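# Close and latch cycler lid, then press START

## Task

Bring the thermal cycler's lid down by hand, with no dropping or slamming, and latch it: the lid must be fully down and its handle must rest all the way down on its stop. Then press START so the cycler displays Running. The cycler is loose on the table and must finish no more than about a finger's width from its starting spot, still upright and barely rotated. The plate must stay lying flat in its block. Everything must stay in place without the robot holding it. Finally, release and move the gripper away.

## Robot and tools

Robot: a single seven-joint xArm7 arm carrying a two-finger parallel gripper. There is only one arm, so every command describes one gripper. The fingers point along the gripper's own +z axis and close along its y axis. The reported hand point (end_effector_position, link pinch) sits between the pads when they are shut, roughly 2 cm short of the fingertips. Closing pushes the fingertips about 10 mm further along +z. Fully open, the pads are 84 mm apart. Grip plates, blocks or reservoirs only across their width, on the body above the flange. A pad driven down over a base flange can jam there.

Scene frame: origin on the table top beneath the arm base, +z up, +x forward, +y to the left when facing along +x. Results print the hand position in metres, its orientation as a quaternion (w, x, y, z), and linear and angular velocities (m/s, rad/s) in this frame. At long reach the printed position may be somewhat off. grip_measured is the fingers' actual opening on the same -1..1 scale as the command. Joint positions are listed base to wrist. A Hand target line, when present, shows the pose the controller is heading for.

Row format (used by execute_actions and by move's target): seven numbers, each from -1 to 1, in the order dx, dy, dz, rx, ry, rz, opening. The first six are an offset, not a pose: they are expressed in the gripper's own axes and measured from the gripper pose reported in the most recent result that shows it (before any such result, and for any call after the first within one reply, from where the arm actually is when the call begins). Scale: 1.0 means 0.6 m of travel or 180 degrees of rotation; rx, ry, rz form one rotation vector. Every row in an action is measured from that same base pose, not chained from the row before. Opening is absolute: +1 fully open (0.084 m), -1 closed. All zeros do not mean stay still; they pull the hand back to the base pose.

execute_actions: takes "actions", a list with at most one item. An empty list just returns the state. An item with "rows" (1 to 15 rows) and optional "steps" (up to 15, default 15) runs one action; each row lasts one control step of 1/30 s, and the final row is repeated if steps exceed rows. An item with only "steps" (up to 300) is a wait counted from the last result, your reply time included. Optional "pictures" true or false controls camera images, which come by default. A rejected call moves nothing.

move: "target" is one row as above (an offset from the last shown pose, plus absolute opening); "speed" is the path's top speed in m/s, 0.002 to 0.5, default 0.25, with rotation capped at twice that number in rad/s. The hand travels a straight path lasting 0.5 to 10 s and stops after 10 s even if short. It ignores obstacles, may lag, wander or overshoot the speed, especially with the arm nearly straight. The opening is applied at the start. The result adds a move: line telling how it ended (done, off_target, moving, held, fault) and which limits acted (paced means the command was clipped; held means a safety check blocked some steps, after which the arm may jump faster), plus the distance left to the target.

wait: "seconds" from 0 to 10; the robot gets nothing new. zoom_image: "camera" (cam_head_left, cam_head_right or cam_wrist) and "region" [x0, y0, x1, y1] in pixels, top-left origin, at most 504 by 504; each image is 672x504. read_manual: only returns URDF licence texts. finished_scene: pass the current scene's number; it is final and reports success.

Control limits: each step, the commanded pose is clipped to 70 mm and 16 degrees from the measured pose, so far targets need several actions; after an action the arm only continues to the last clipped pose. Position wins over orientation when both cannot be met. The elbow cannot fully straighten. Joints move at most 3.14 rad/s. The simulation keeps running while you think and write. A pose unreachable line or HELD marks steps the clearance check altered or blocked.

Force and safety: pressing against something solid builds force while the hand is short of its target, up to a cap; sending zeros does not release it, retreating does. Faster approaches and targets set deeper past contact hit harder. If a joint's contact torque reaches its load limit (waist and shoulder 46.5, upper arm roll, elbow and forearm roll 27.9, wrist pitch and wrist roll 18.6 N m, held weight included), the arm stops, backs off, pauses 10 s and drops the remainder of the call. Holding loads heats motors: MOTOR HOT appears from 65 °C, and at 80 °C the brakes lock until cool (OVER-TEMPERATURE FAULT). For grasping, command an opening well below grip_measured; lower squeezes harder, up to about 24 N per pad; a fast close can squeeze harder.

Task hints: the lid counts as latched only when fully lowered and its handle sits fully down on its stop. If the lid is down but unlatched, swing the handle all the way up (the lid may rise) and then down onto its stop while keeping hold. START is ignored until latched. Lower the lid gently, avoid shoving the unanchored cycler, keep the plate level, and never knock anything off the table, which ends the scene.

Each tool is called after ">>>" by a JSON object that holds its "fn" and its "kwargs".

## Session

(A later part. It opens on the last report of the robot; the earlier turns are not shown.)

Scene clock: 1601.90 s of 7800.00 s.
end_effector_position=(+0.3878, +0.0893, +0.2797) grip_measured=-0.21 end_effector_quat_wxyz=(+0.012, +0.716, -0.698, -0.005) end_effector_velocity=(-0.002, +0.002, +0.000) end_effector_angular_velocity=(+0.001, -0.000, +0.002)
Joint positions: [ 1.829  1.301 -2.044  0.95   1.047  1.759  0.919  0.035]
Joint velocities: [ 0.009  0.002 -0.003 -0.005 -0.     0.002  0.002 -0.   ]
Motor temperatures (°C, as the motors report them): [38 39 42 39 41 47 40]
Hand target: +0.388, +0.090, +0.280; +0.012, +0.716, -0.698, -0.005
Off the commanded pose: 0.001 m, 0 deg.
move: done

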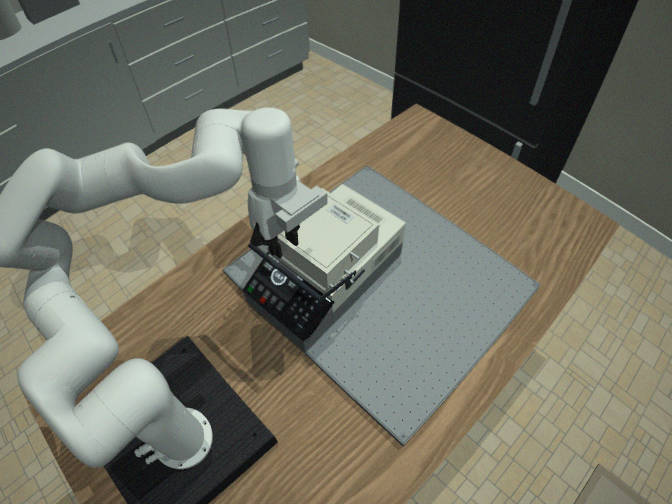

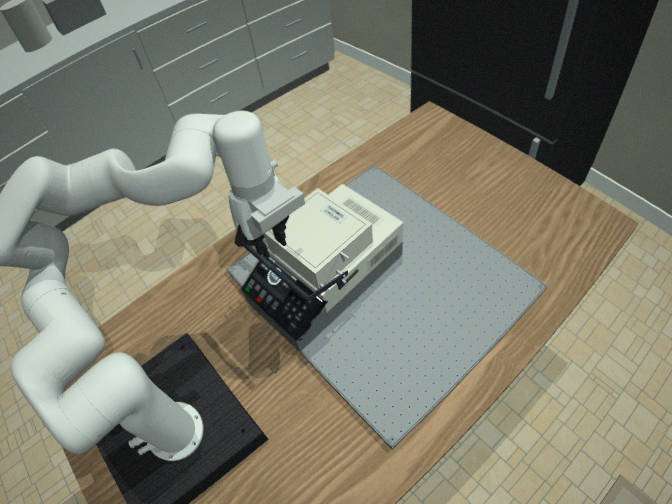

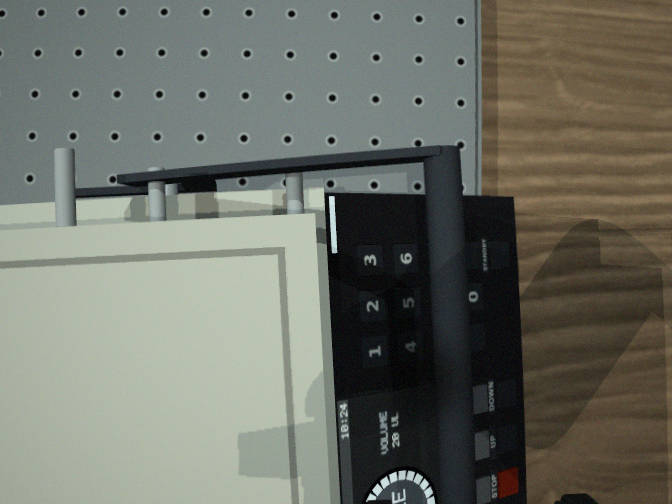

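>>> {"fn": "move", "kwargs": {"target": [-0.017,0.005,0.165,0,0,-0.03,-0.2], "speed": 0.05}}

>>> {"fn": "move", "kwargs": {"target": [0,0,0,0,0,0,-1]}}

>>> {"fn": "move", "kwargs": {"target": [0,-0.07,-0.002,0,0,0.015,-1], "speed": 0.011}}

Scene clock: 1610.20 s of 7800.00 s.
end_effector_position=(+0.3828, +0.0975, +0.1860) grip_measured=-0.23 end_effector_quat_wxyz=(+0.008, +0.747, -0.665, -0.002) end_effector_velocity=(+0.002, +0.001, +0.000) end_effector_angular_velocity=(+0.008, -0.011, -0.001)
Joint positions: [ 1.898  1.395 -1.846  0.792  1.24   1.616  0.826  0.034]
Joint velocities: [-0.002  0.01  -0.003 -0.004  0.018  0.003 -0.005 -0.001]
Motor temperatures (°C, as the motors report them): [38 39 42 39 40 47 40]
Hand target: +0.382, +0.098, +0.181; +0.012, +0.748, -0.664, -0.005
Off the commanded pose: 0.005 m, 1 deg.
After step 90, 3.03 s passed at rest.
move: off_target

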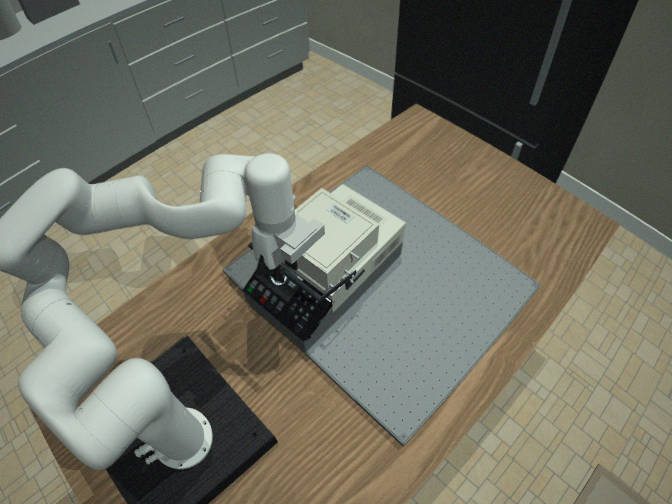

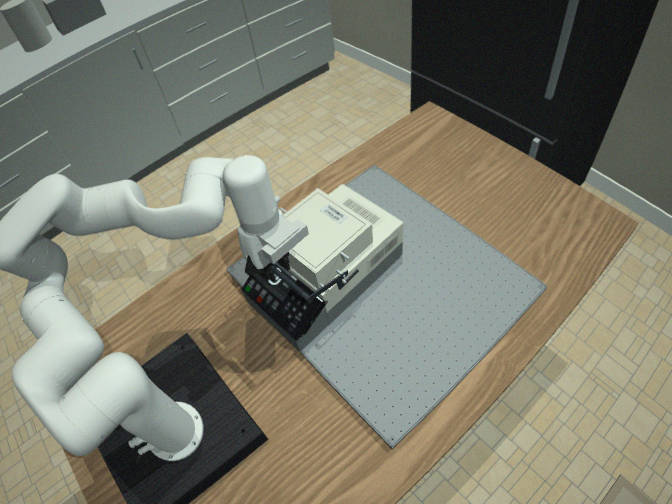

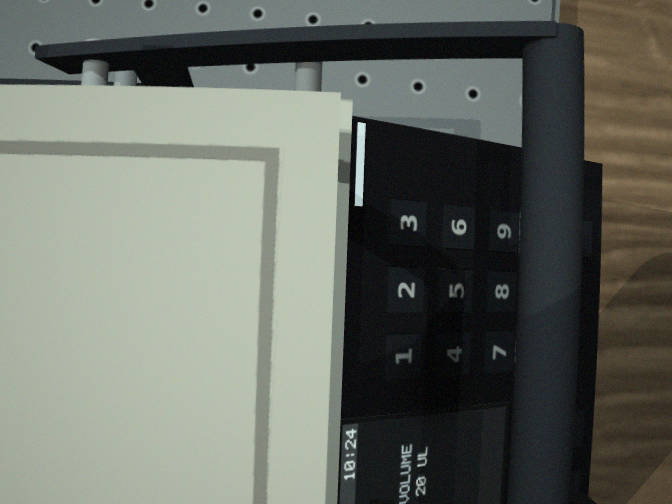

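Scene clock: 1610.90 s of 7800.00 s.
end_effector_position=(+0.3789, +0.0969, +0.1840) grip_measured=-0.66 end_effector_quat_wxyz=(+0.013, +0.746, -0.666, -0.008) end_effector_velocity=(-0.001, -0.000, +0.001) end_effector_angular_velocity=(-0.000, +0.002, -0.000)
Joint positions: [ 1.896  1.4   -1.844  0.791  1.236  1.63   0.824  0.015]
Joint velocities: [-0.005  0.015 -0.007  0.002  0.004  0.018 -0.004 -0.002]
Motor temperatures (°C, as the motors report them): [38 39 42 39 40 47 40]
Hand target: +0.383, +0.098, +0.186; +0.008, +0.747, -0.665, -0.002
Off the commanded pose: 0.004 m, 1 deg.
move: off_target

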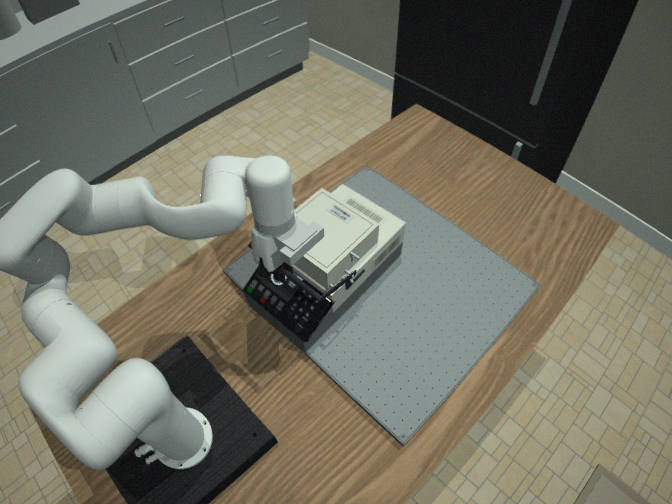

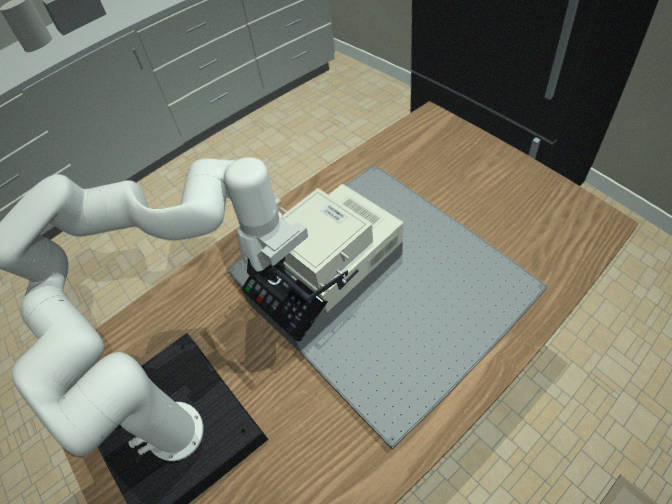

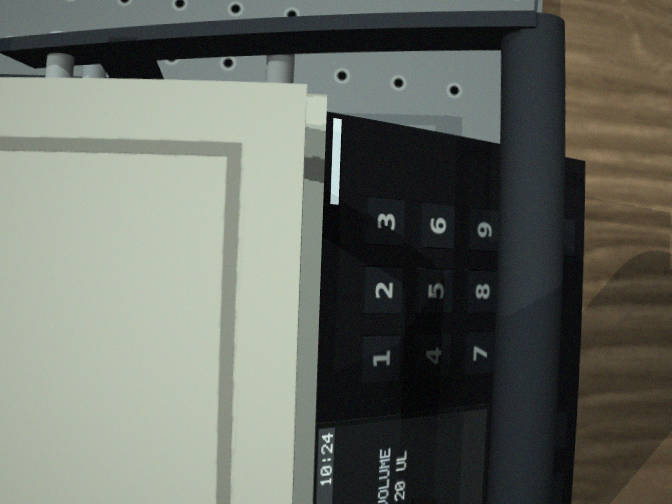

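Scene clock: 1614.93 s of 7800.00 s.
end_effector_position=(+0.4172, +0.1011, +0.1833) grip_measured=-0.54 end_effector_quat_wxyz=(+0.018, +0.730, -0.683, -0.012) end_effector_velocity=(-0.000, -0.000, -0.000) end_effector_angular_velocity=(+0.001, +0.002, -0.004)
Joint positions: [ 1.758  1.421 -1.815  0.937  1.274  1.675  0.88   0.02 ]
Joint velocities: [-0.005  0.009 -0.003  0.001  0.005  0.012 -0.     0.   ]
Motor temperatures (°C, as the motors report them): [38 39 42 39 41 48 40]
Hand target: +0.421, +0.102, +0.184; +0.013, +0.730, -0.683, -0.008
Off the commanded pose: 0.004 m, 1 deg.
move: off_target

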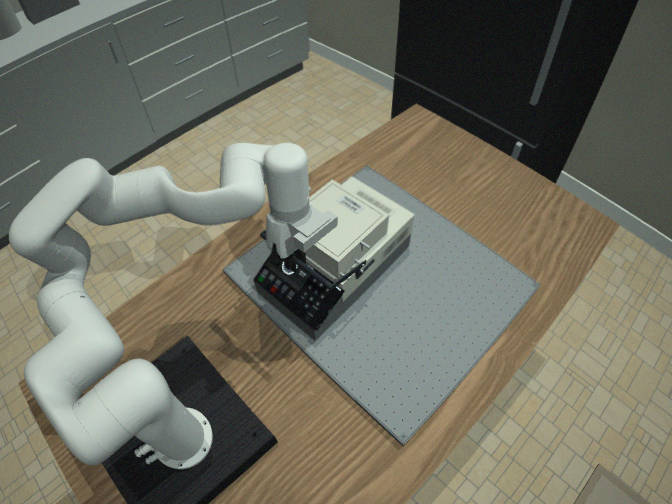

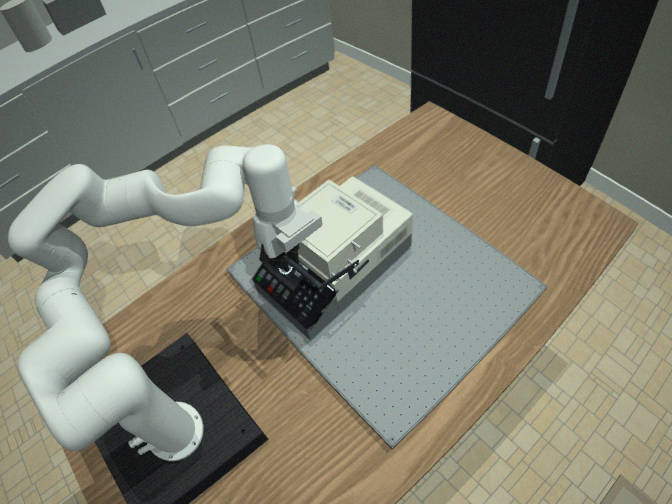

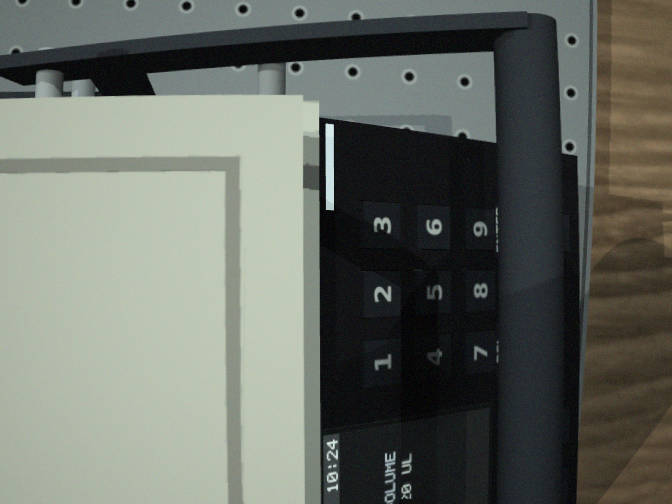

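>>> {"fn": "move", "kwargs": {"target": [0,0.004,0.008,0,0,0,-0.3], "speed": 0.05}}

>>> {"fn": "move", "kwargs": {"target": [0,0,0,0,0,0,-1]}}

>>> {"fn": "move", "kwargs": {"target": [0,-0.06,-0.002,0,0,0.015,-1], "speed": 0.011}}

Scene clock: 1616.73 s of 7800.00 s.
end_effector_position=(+0.4154, +0.1006, +0.1806) grip_measured=-0.42 end_effector_quat_wxyz=(+0.018, +0.730, -0.683, -0.010) end_effector_velocity=(-0.001, -0.001, -0.003) end_effector_angular_velocity=(+0.002, +0.003, -0.002)
Joint positions: [ 1.767  1.427 -1.812  0.925  1.28   1.668  0.878  0.026]
Joint velocities: [ 0.001 -0.003  0.008 -0.005  0.002 -0.005  0.001 -0.001]
Motor temperatures (°C, as the motors report them): [38 39 42 39 41 48 40]
Hand target: +0.415, +0.101, +0.179; +0.018, +0.730, -0.683, -0.012
Off the commanded pose: 0.002 m, 0 deg.
move: done

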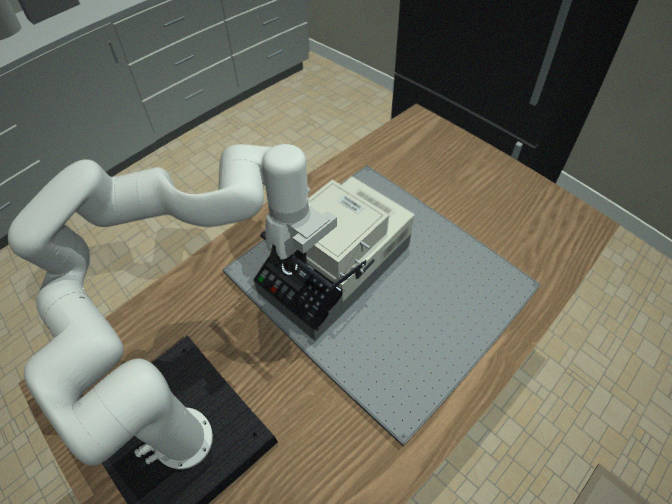

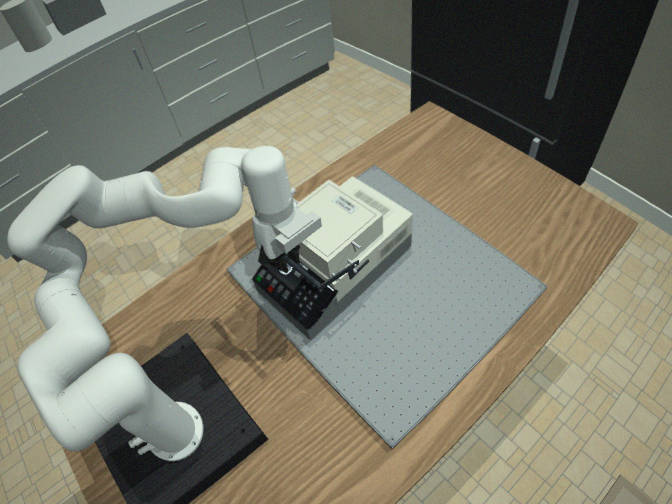

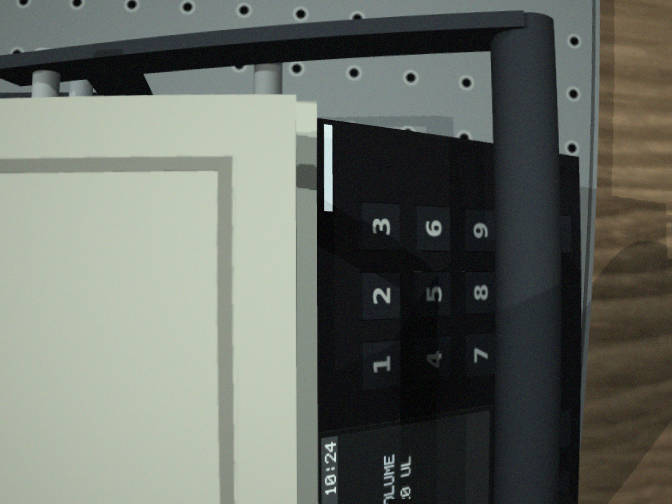

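Scene clock: 1617.37 s of 7800.00 s.
end_effector_position=(+0.4134, +0.1002, +0.1802) grip_measured=-0.67 end_effector_quat_wxyz=(+0.021, +0.730, -0.683, -0.012) end_effector_velocity=(-0.000, +0.001, +0.000) end_effector_angular_velocity=(+0.001, +0.001, +0.001)
Joint positions: [ 1.767  1.427 -1.811  0.924  1.274  1.673  0.878  0.015]
Joint velocities: [-0.001  0.003 -0.002  0.001  0.002  0.005 -0.001 -0.001]
Motor temperatures (°C, as the motors report them): [38 39 42 39 41 48 40]
Hand target: +0.415, +0.101, +0.181; +0.018, +0.730, -0.683, -0.010
Off the commanded pose: 0.002 m, 0 deg.
move: done

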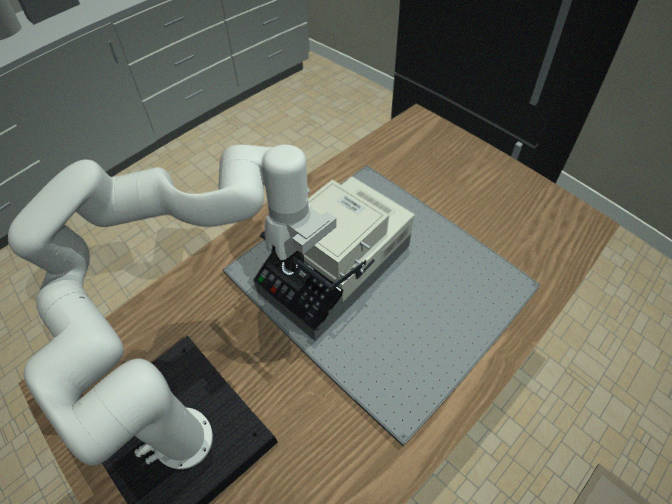

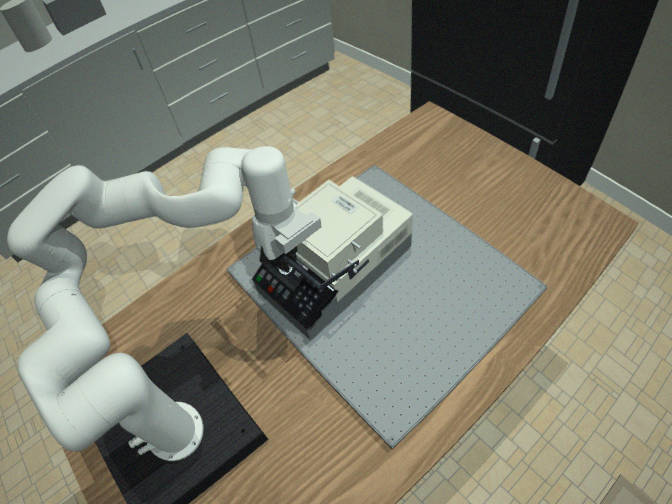

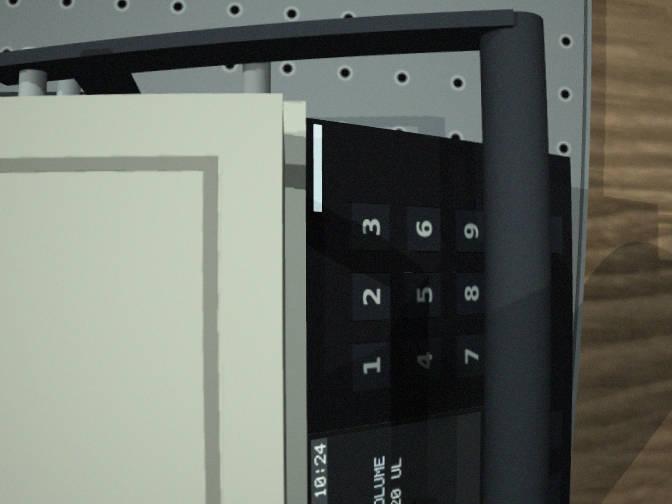

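Scene clock: 1620.87 s of 7800.00 s.
end_effector_position=(+0.4452, +0.1016, +0.1799) grip_measured=-0.62 end_effector_quat_wxyz=(+0.027, +0.713, -0.700, -0.016) end_effector_velocity=(+0.001, +0.000, +0.000) end_effector_angular_velocity=(+0.000, +0.001, -0.002)
Joint positions: [ 1.646  1.463 -1.805  1.055  1.313  1.731  0.935  0.017]
Joint velocities: [-0.007  0.016 -0.008  0.004  0.01   0.016 -0.001 -0.   ]
Motor temperatures (°C, as the motors report them): [38 39 41 39 41 49 40]
Hand target: +0.449, +0.102, +0.180; +0.021, +0.714, -0.700, -0.012
Off the commanded pose: 0.004 m, 1 deg.
move: off_target

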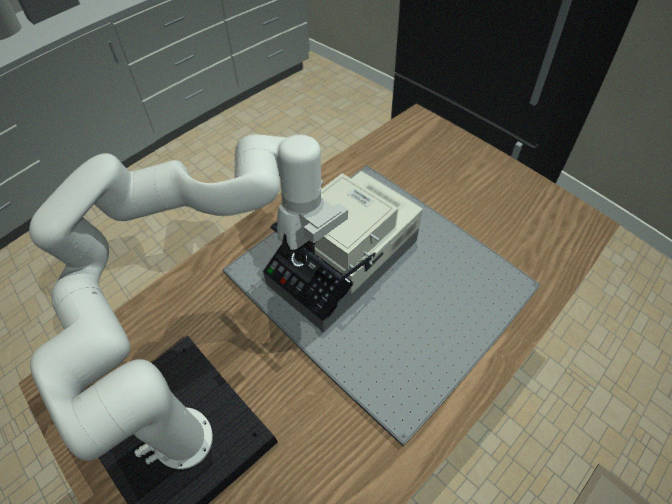

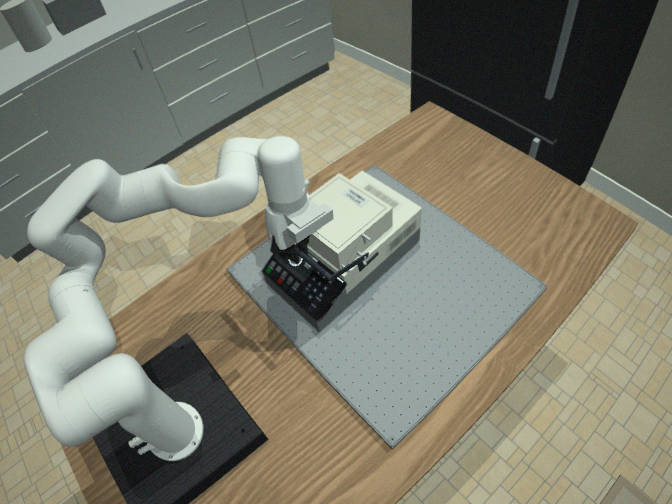

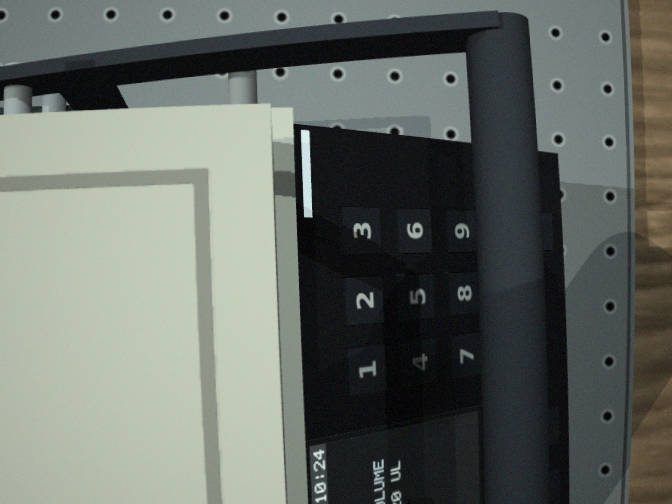

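>>> {"fn": "move", "kwargs": {"target": [-0.07,0.008,0.002,-0.015,0.02,-0.015,-0.3], "speed": 0.04}}

>>> {"fn": "move", "kwargs": {"target": [0,0,0,0,0,0,-1]}}

>>> {"fn": "move", "kwargs": {"target": [-0.02,-0.05,-0.002,0,0,0.02,-1], "speed": 0.01}}

Scene clock: 1623.73 s of 7800.00 s.
end_effector_position=(+0.4397, +0.1404, +0.1826) grip_measured=-0.34 end_effector_quat_wxyz=(+0.068, +0.728, -0.683, -0.006) end_effector_velocity=(-0.000, +0.000, -0.000) end_effector_angular_velocity=(-0.003, +0.002, -0.001)
Joint positions: [ 1.697  1.475 -1.801  1.141  1.255  1.757  1.013  0.029]
Joint velocities: [ 0.001 -0.006  0.005  0.002 -0.006 -0.005  0.005 -0.   ]
Motor temperatures (°C, as the motors report them): [38 39 41 39 41 49 40]
Hand target: +0.440, +0.144, +0.178; +0.066, +0.729, -0.681, -0.011
Off the commanded pose: 0.005 m, 1 deg.
move: off_target

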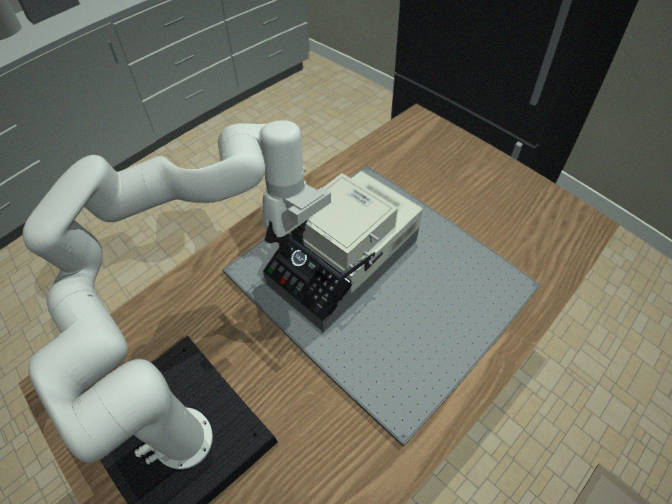

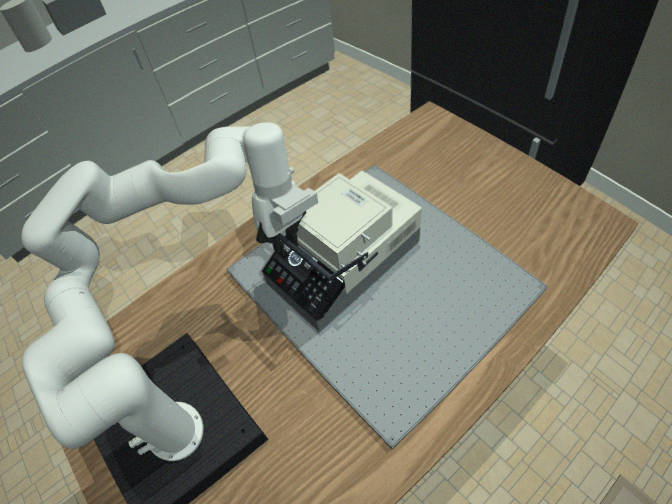

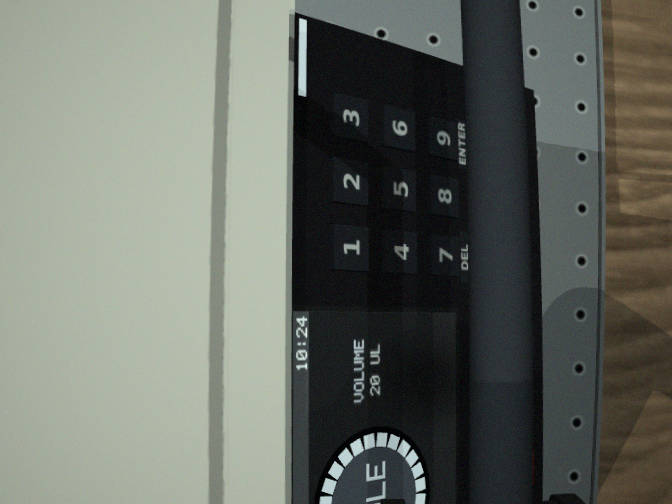

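Scene clock: 1624.23 s of 7800.00 s.
end_effector_position=(+0.4394, +0.1418, +0.1819) grip_measured=-0.74 end_effector_quat_wxyz=(+0.068, +0.729, -0.681, -0.007) end_effector_velocity=(+0.000, -0.001, +0.001) end_effector_angular_velocity=(+0.005, -0.004, -0.005)
Joint positions: [ 1.698  1.473 -1.798  1.142  1.255  1.757  1.013  0.012]
Joint velocities: [-0.001 -0.001 -0.002 -0.004  0.004  0.     0.    -0.   ]
Motor temperatures (°C, as the motors report them): [38 39 41 39 41 49 40]
Hand target: +0.440, +0.140, +0.183; +0.068, +0.728, -0.683, -0.006
Off the commanded pose: 0.002 m, 0 deg.
move: done

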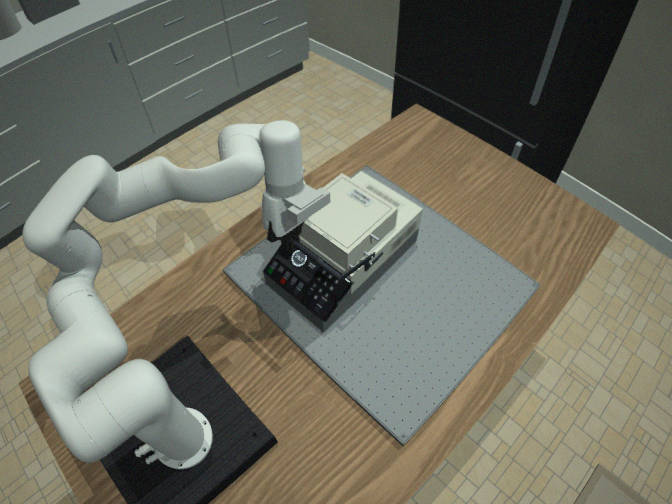

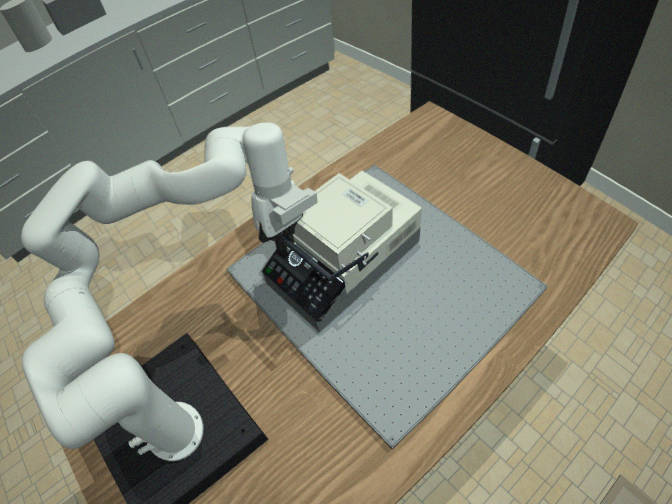

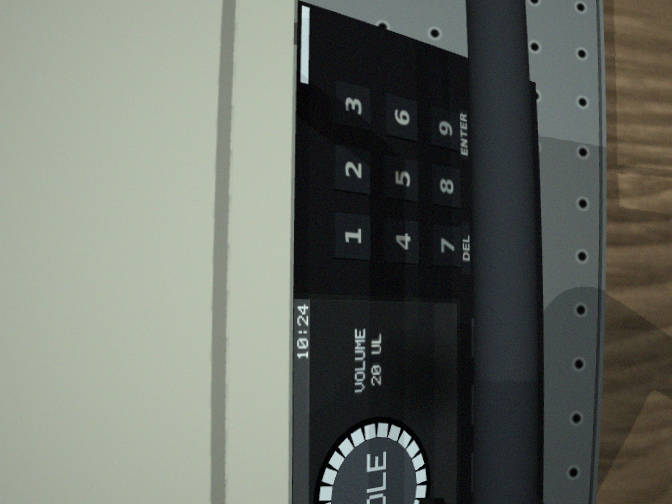

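Scene clock: 1627.70 s of 7800.00 s.
end_effector_position=(+0.4650, +0.1533, +0.1810) grip_measured=-0.72 end_effector_quat_wxyz=(+0.075, +0.705, -0.705, -0.006) end_effector_velocity=(+0.001, +0.000, +0.000) end_effector_angular_velocity=(-0.001, +0.000, -0.003)
Joint positions: [ 1.612  1.493 -1.796  1.268  1.285  1.795  1.118  0.013]
Joint velocities: [-0.005  0.011 -0.007  0.004  0.008  0.011  0.001 -0.   ]
Motor temperatures (°C, as the motors report them): [38 39 41 39 41 49 40]
Hand target: +0.468, +0.156, +0.179; +0.068, +0.707, -0.704, -0.005
Off the commanded pose: 0.005 m, 1 deg.
move: off_target

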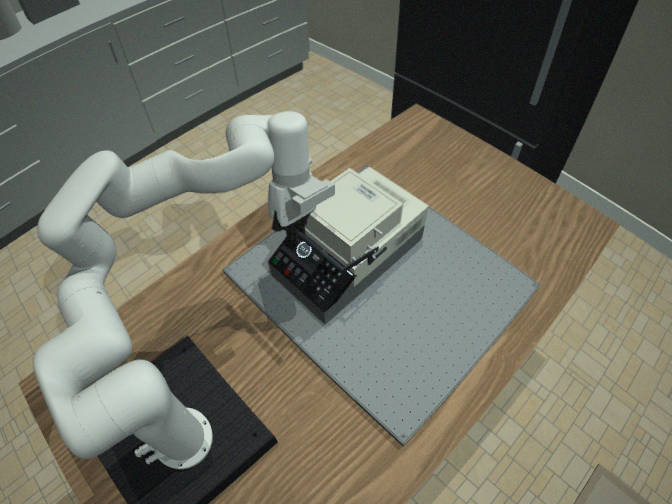

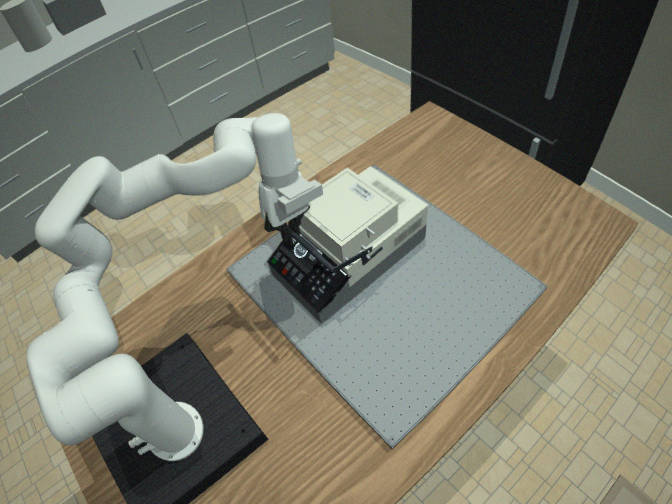

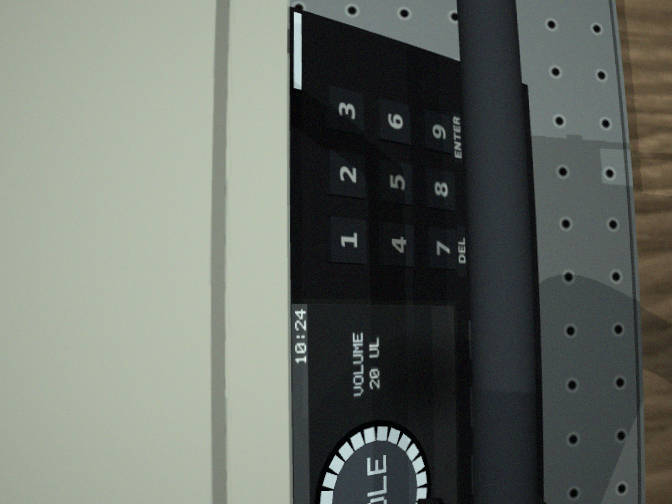

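>>> {"fn": "move", "kwargs": {"target": [0,0,-0.2,0,0,0,-0.2], "speed": 0.1}}

>>> {"fn": "move", "kwargs": {"target": [-0.2,-0.2,0,0.04,-0.04,-0.5,-1], "speed": 0.3}}

>>> {"fn": "move", "kwargs": {"target": [0.15,0,0,0,0,-0.5,-1], "speed": 0.3}}

Scene clock: 1632.37 s of 7800.00 s.
end_effector_position=(+0.4789, +0.1651, +0.2991) grip_measured=-0.21 end_effector_quat_wxyz=(+0.075, +0.705, -0.705, -0.006) end_effector_velocity=(+0.001, +0.000, +0.003) end_effector_angular_velocity=(-0.002, -0.001, +0.000)
Joint positions: [ 1.51   1.315 -1.941  1.527  1.135  1.959  1.173  0.035]
Joint velocities: [-0.004 -0.004 -0.003  0.01  -0.003  0.004  0.003 -0.   ]
Motor temperatures (°C, as the motors report them): [38 39 41 39 41 50 40]
Hand target: +0.479, +0.165, +0.300; +0.075, +0.705, -0.705, -0.006
Off the commanded pose: 0.001 m, 0 deg.
After step 90, 0.10 s passed at rest.
move: done

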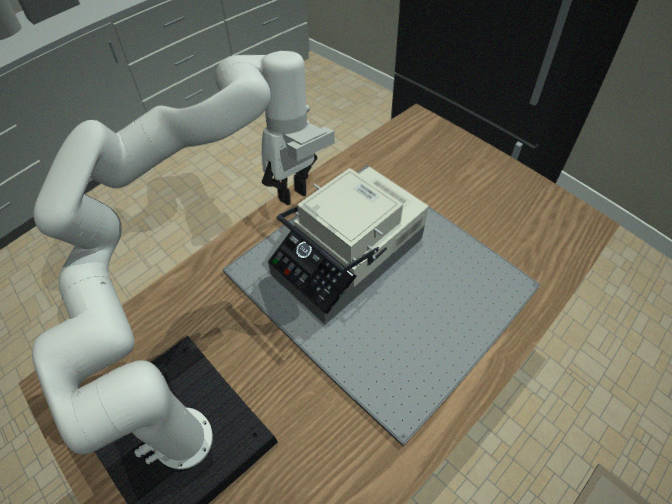

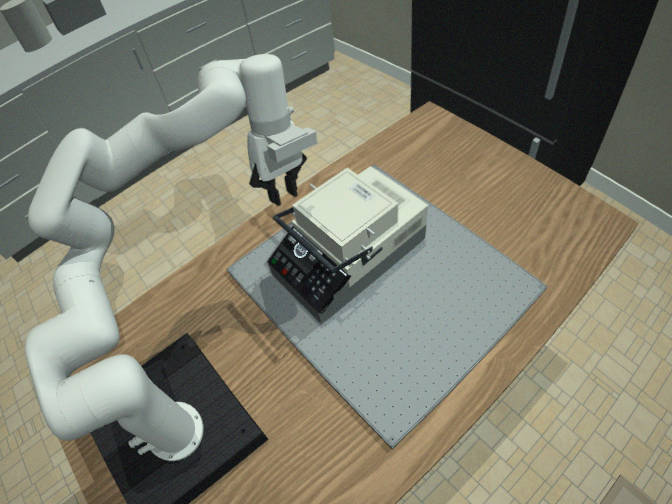

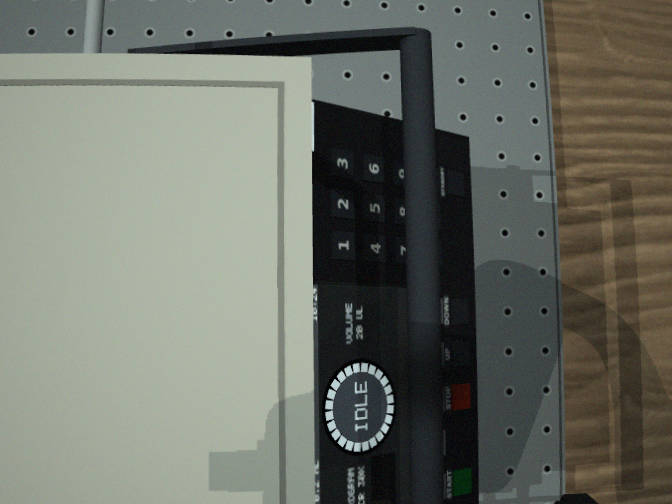

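Scene clock: 1635.50 s of 7800.00 s.
end_effector_position=(+0.5971, +0.2837, +0.2735) grip_measured=-1.00 end_effector_quat_wxyz=(-0.033, +0.998, -0.003, -0.057) end_effector_velocity=(+0.001, +0.002, +0.000) end_effector_angular_velocity=(-0.000, +0.004, +0.010)
Joint positions: [ 1.012  1.195 -1.538  2.359  1.337  1.898  0.08   0.   ]
Joint velocities: [-0.022  0.001  0.01   0.038  0.004  0.008  0.008  0.   ]
Motor temperatures (°C, as the motors report them): [38 39 41 39 41 49 40]
Hand target: +0.597, +0.284, +0.273; -0.033, +0.998, -0.002, -0.058
Off the commanded pose: 0.000 m, 0 deg.
move: done

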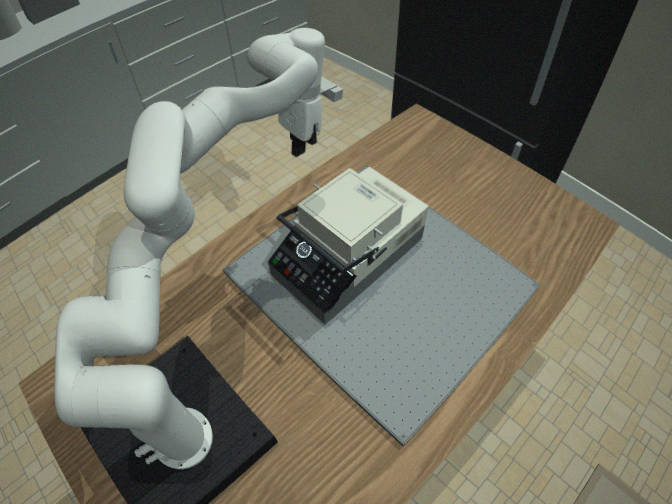

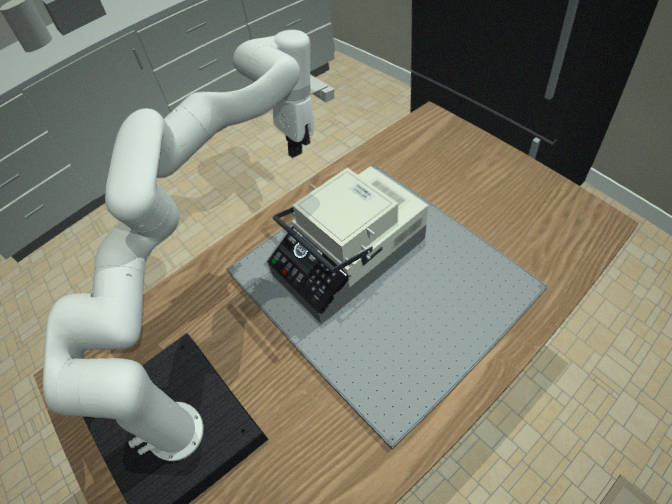

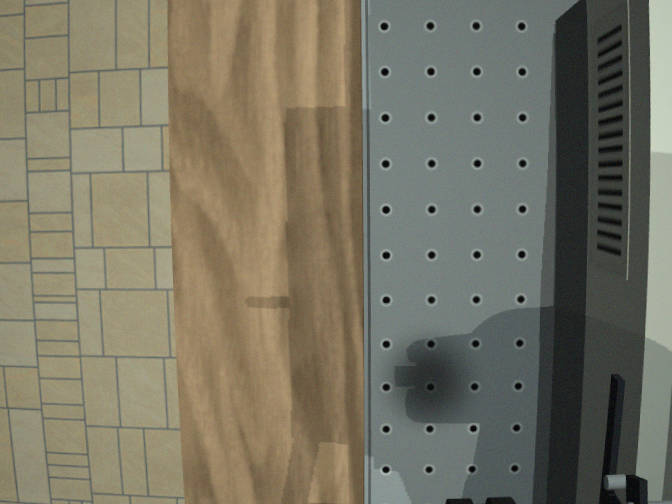

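Scene clock: 1638.63 s of 7800.00 s.
end_effector_position=(+0.6853, +0.2828, +0.2631) grip_measured=-1.00 end_effector_quat_wxyz=(-0.021, +0.711, +0.697, +0.088) end_effector_velocity=(+0.001, -0.002, -0.002) end_effector_angular_velocity=(-0.008, -0.002, +0.009)
Joint positions: [ 0.735  1.247 -1.39   2.709  1.39   1.647 -1.38   0.   ]
Joint velocities: [-0.001 -0.002  0.023 -0.001 -0.029 -0.007 -0.011  0.   ]
Motor temperatures (°C, as the motors report them): [38 39 41 38 41 49 40]
Hand target: +0.685, +0.283, +0.263; -0.021, +0.710, +0.698, +0.088
Off the commanded pose: 0.001 m, 13 deg.
elbow stopped short: the move would have taken joint 4 (elbow) straighter than the controller allows; a more bent joint 4 avoids this.
move: off_target

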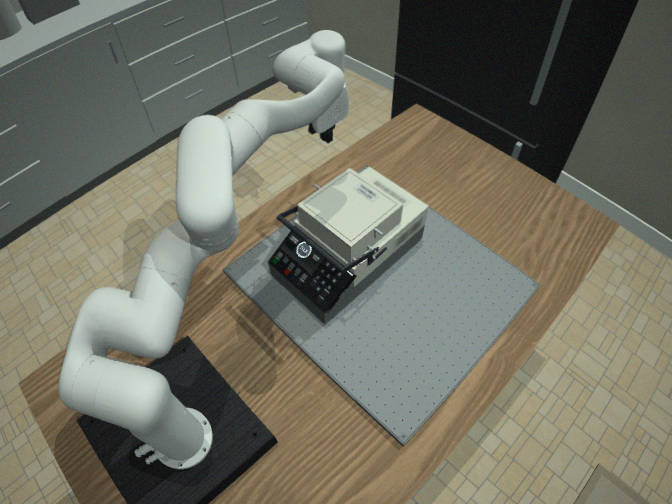

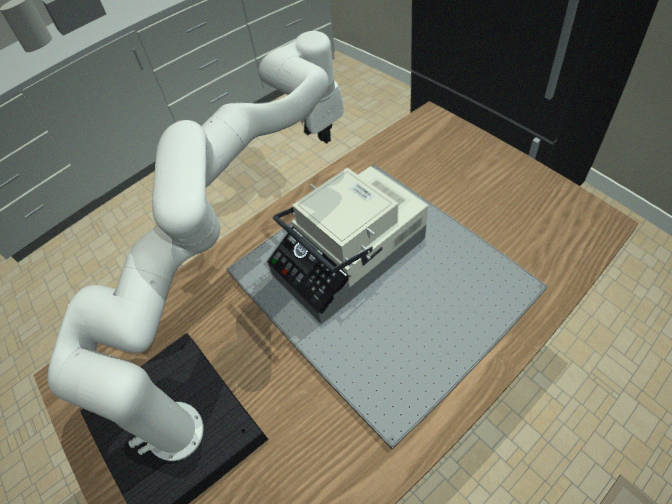

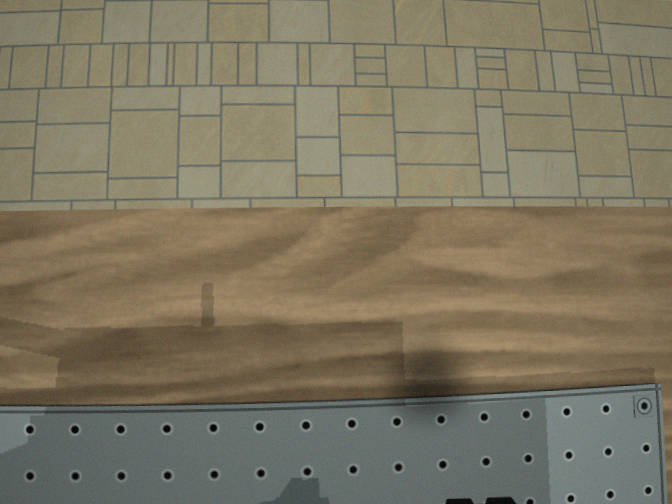

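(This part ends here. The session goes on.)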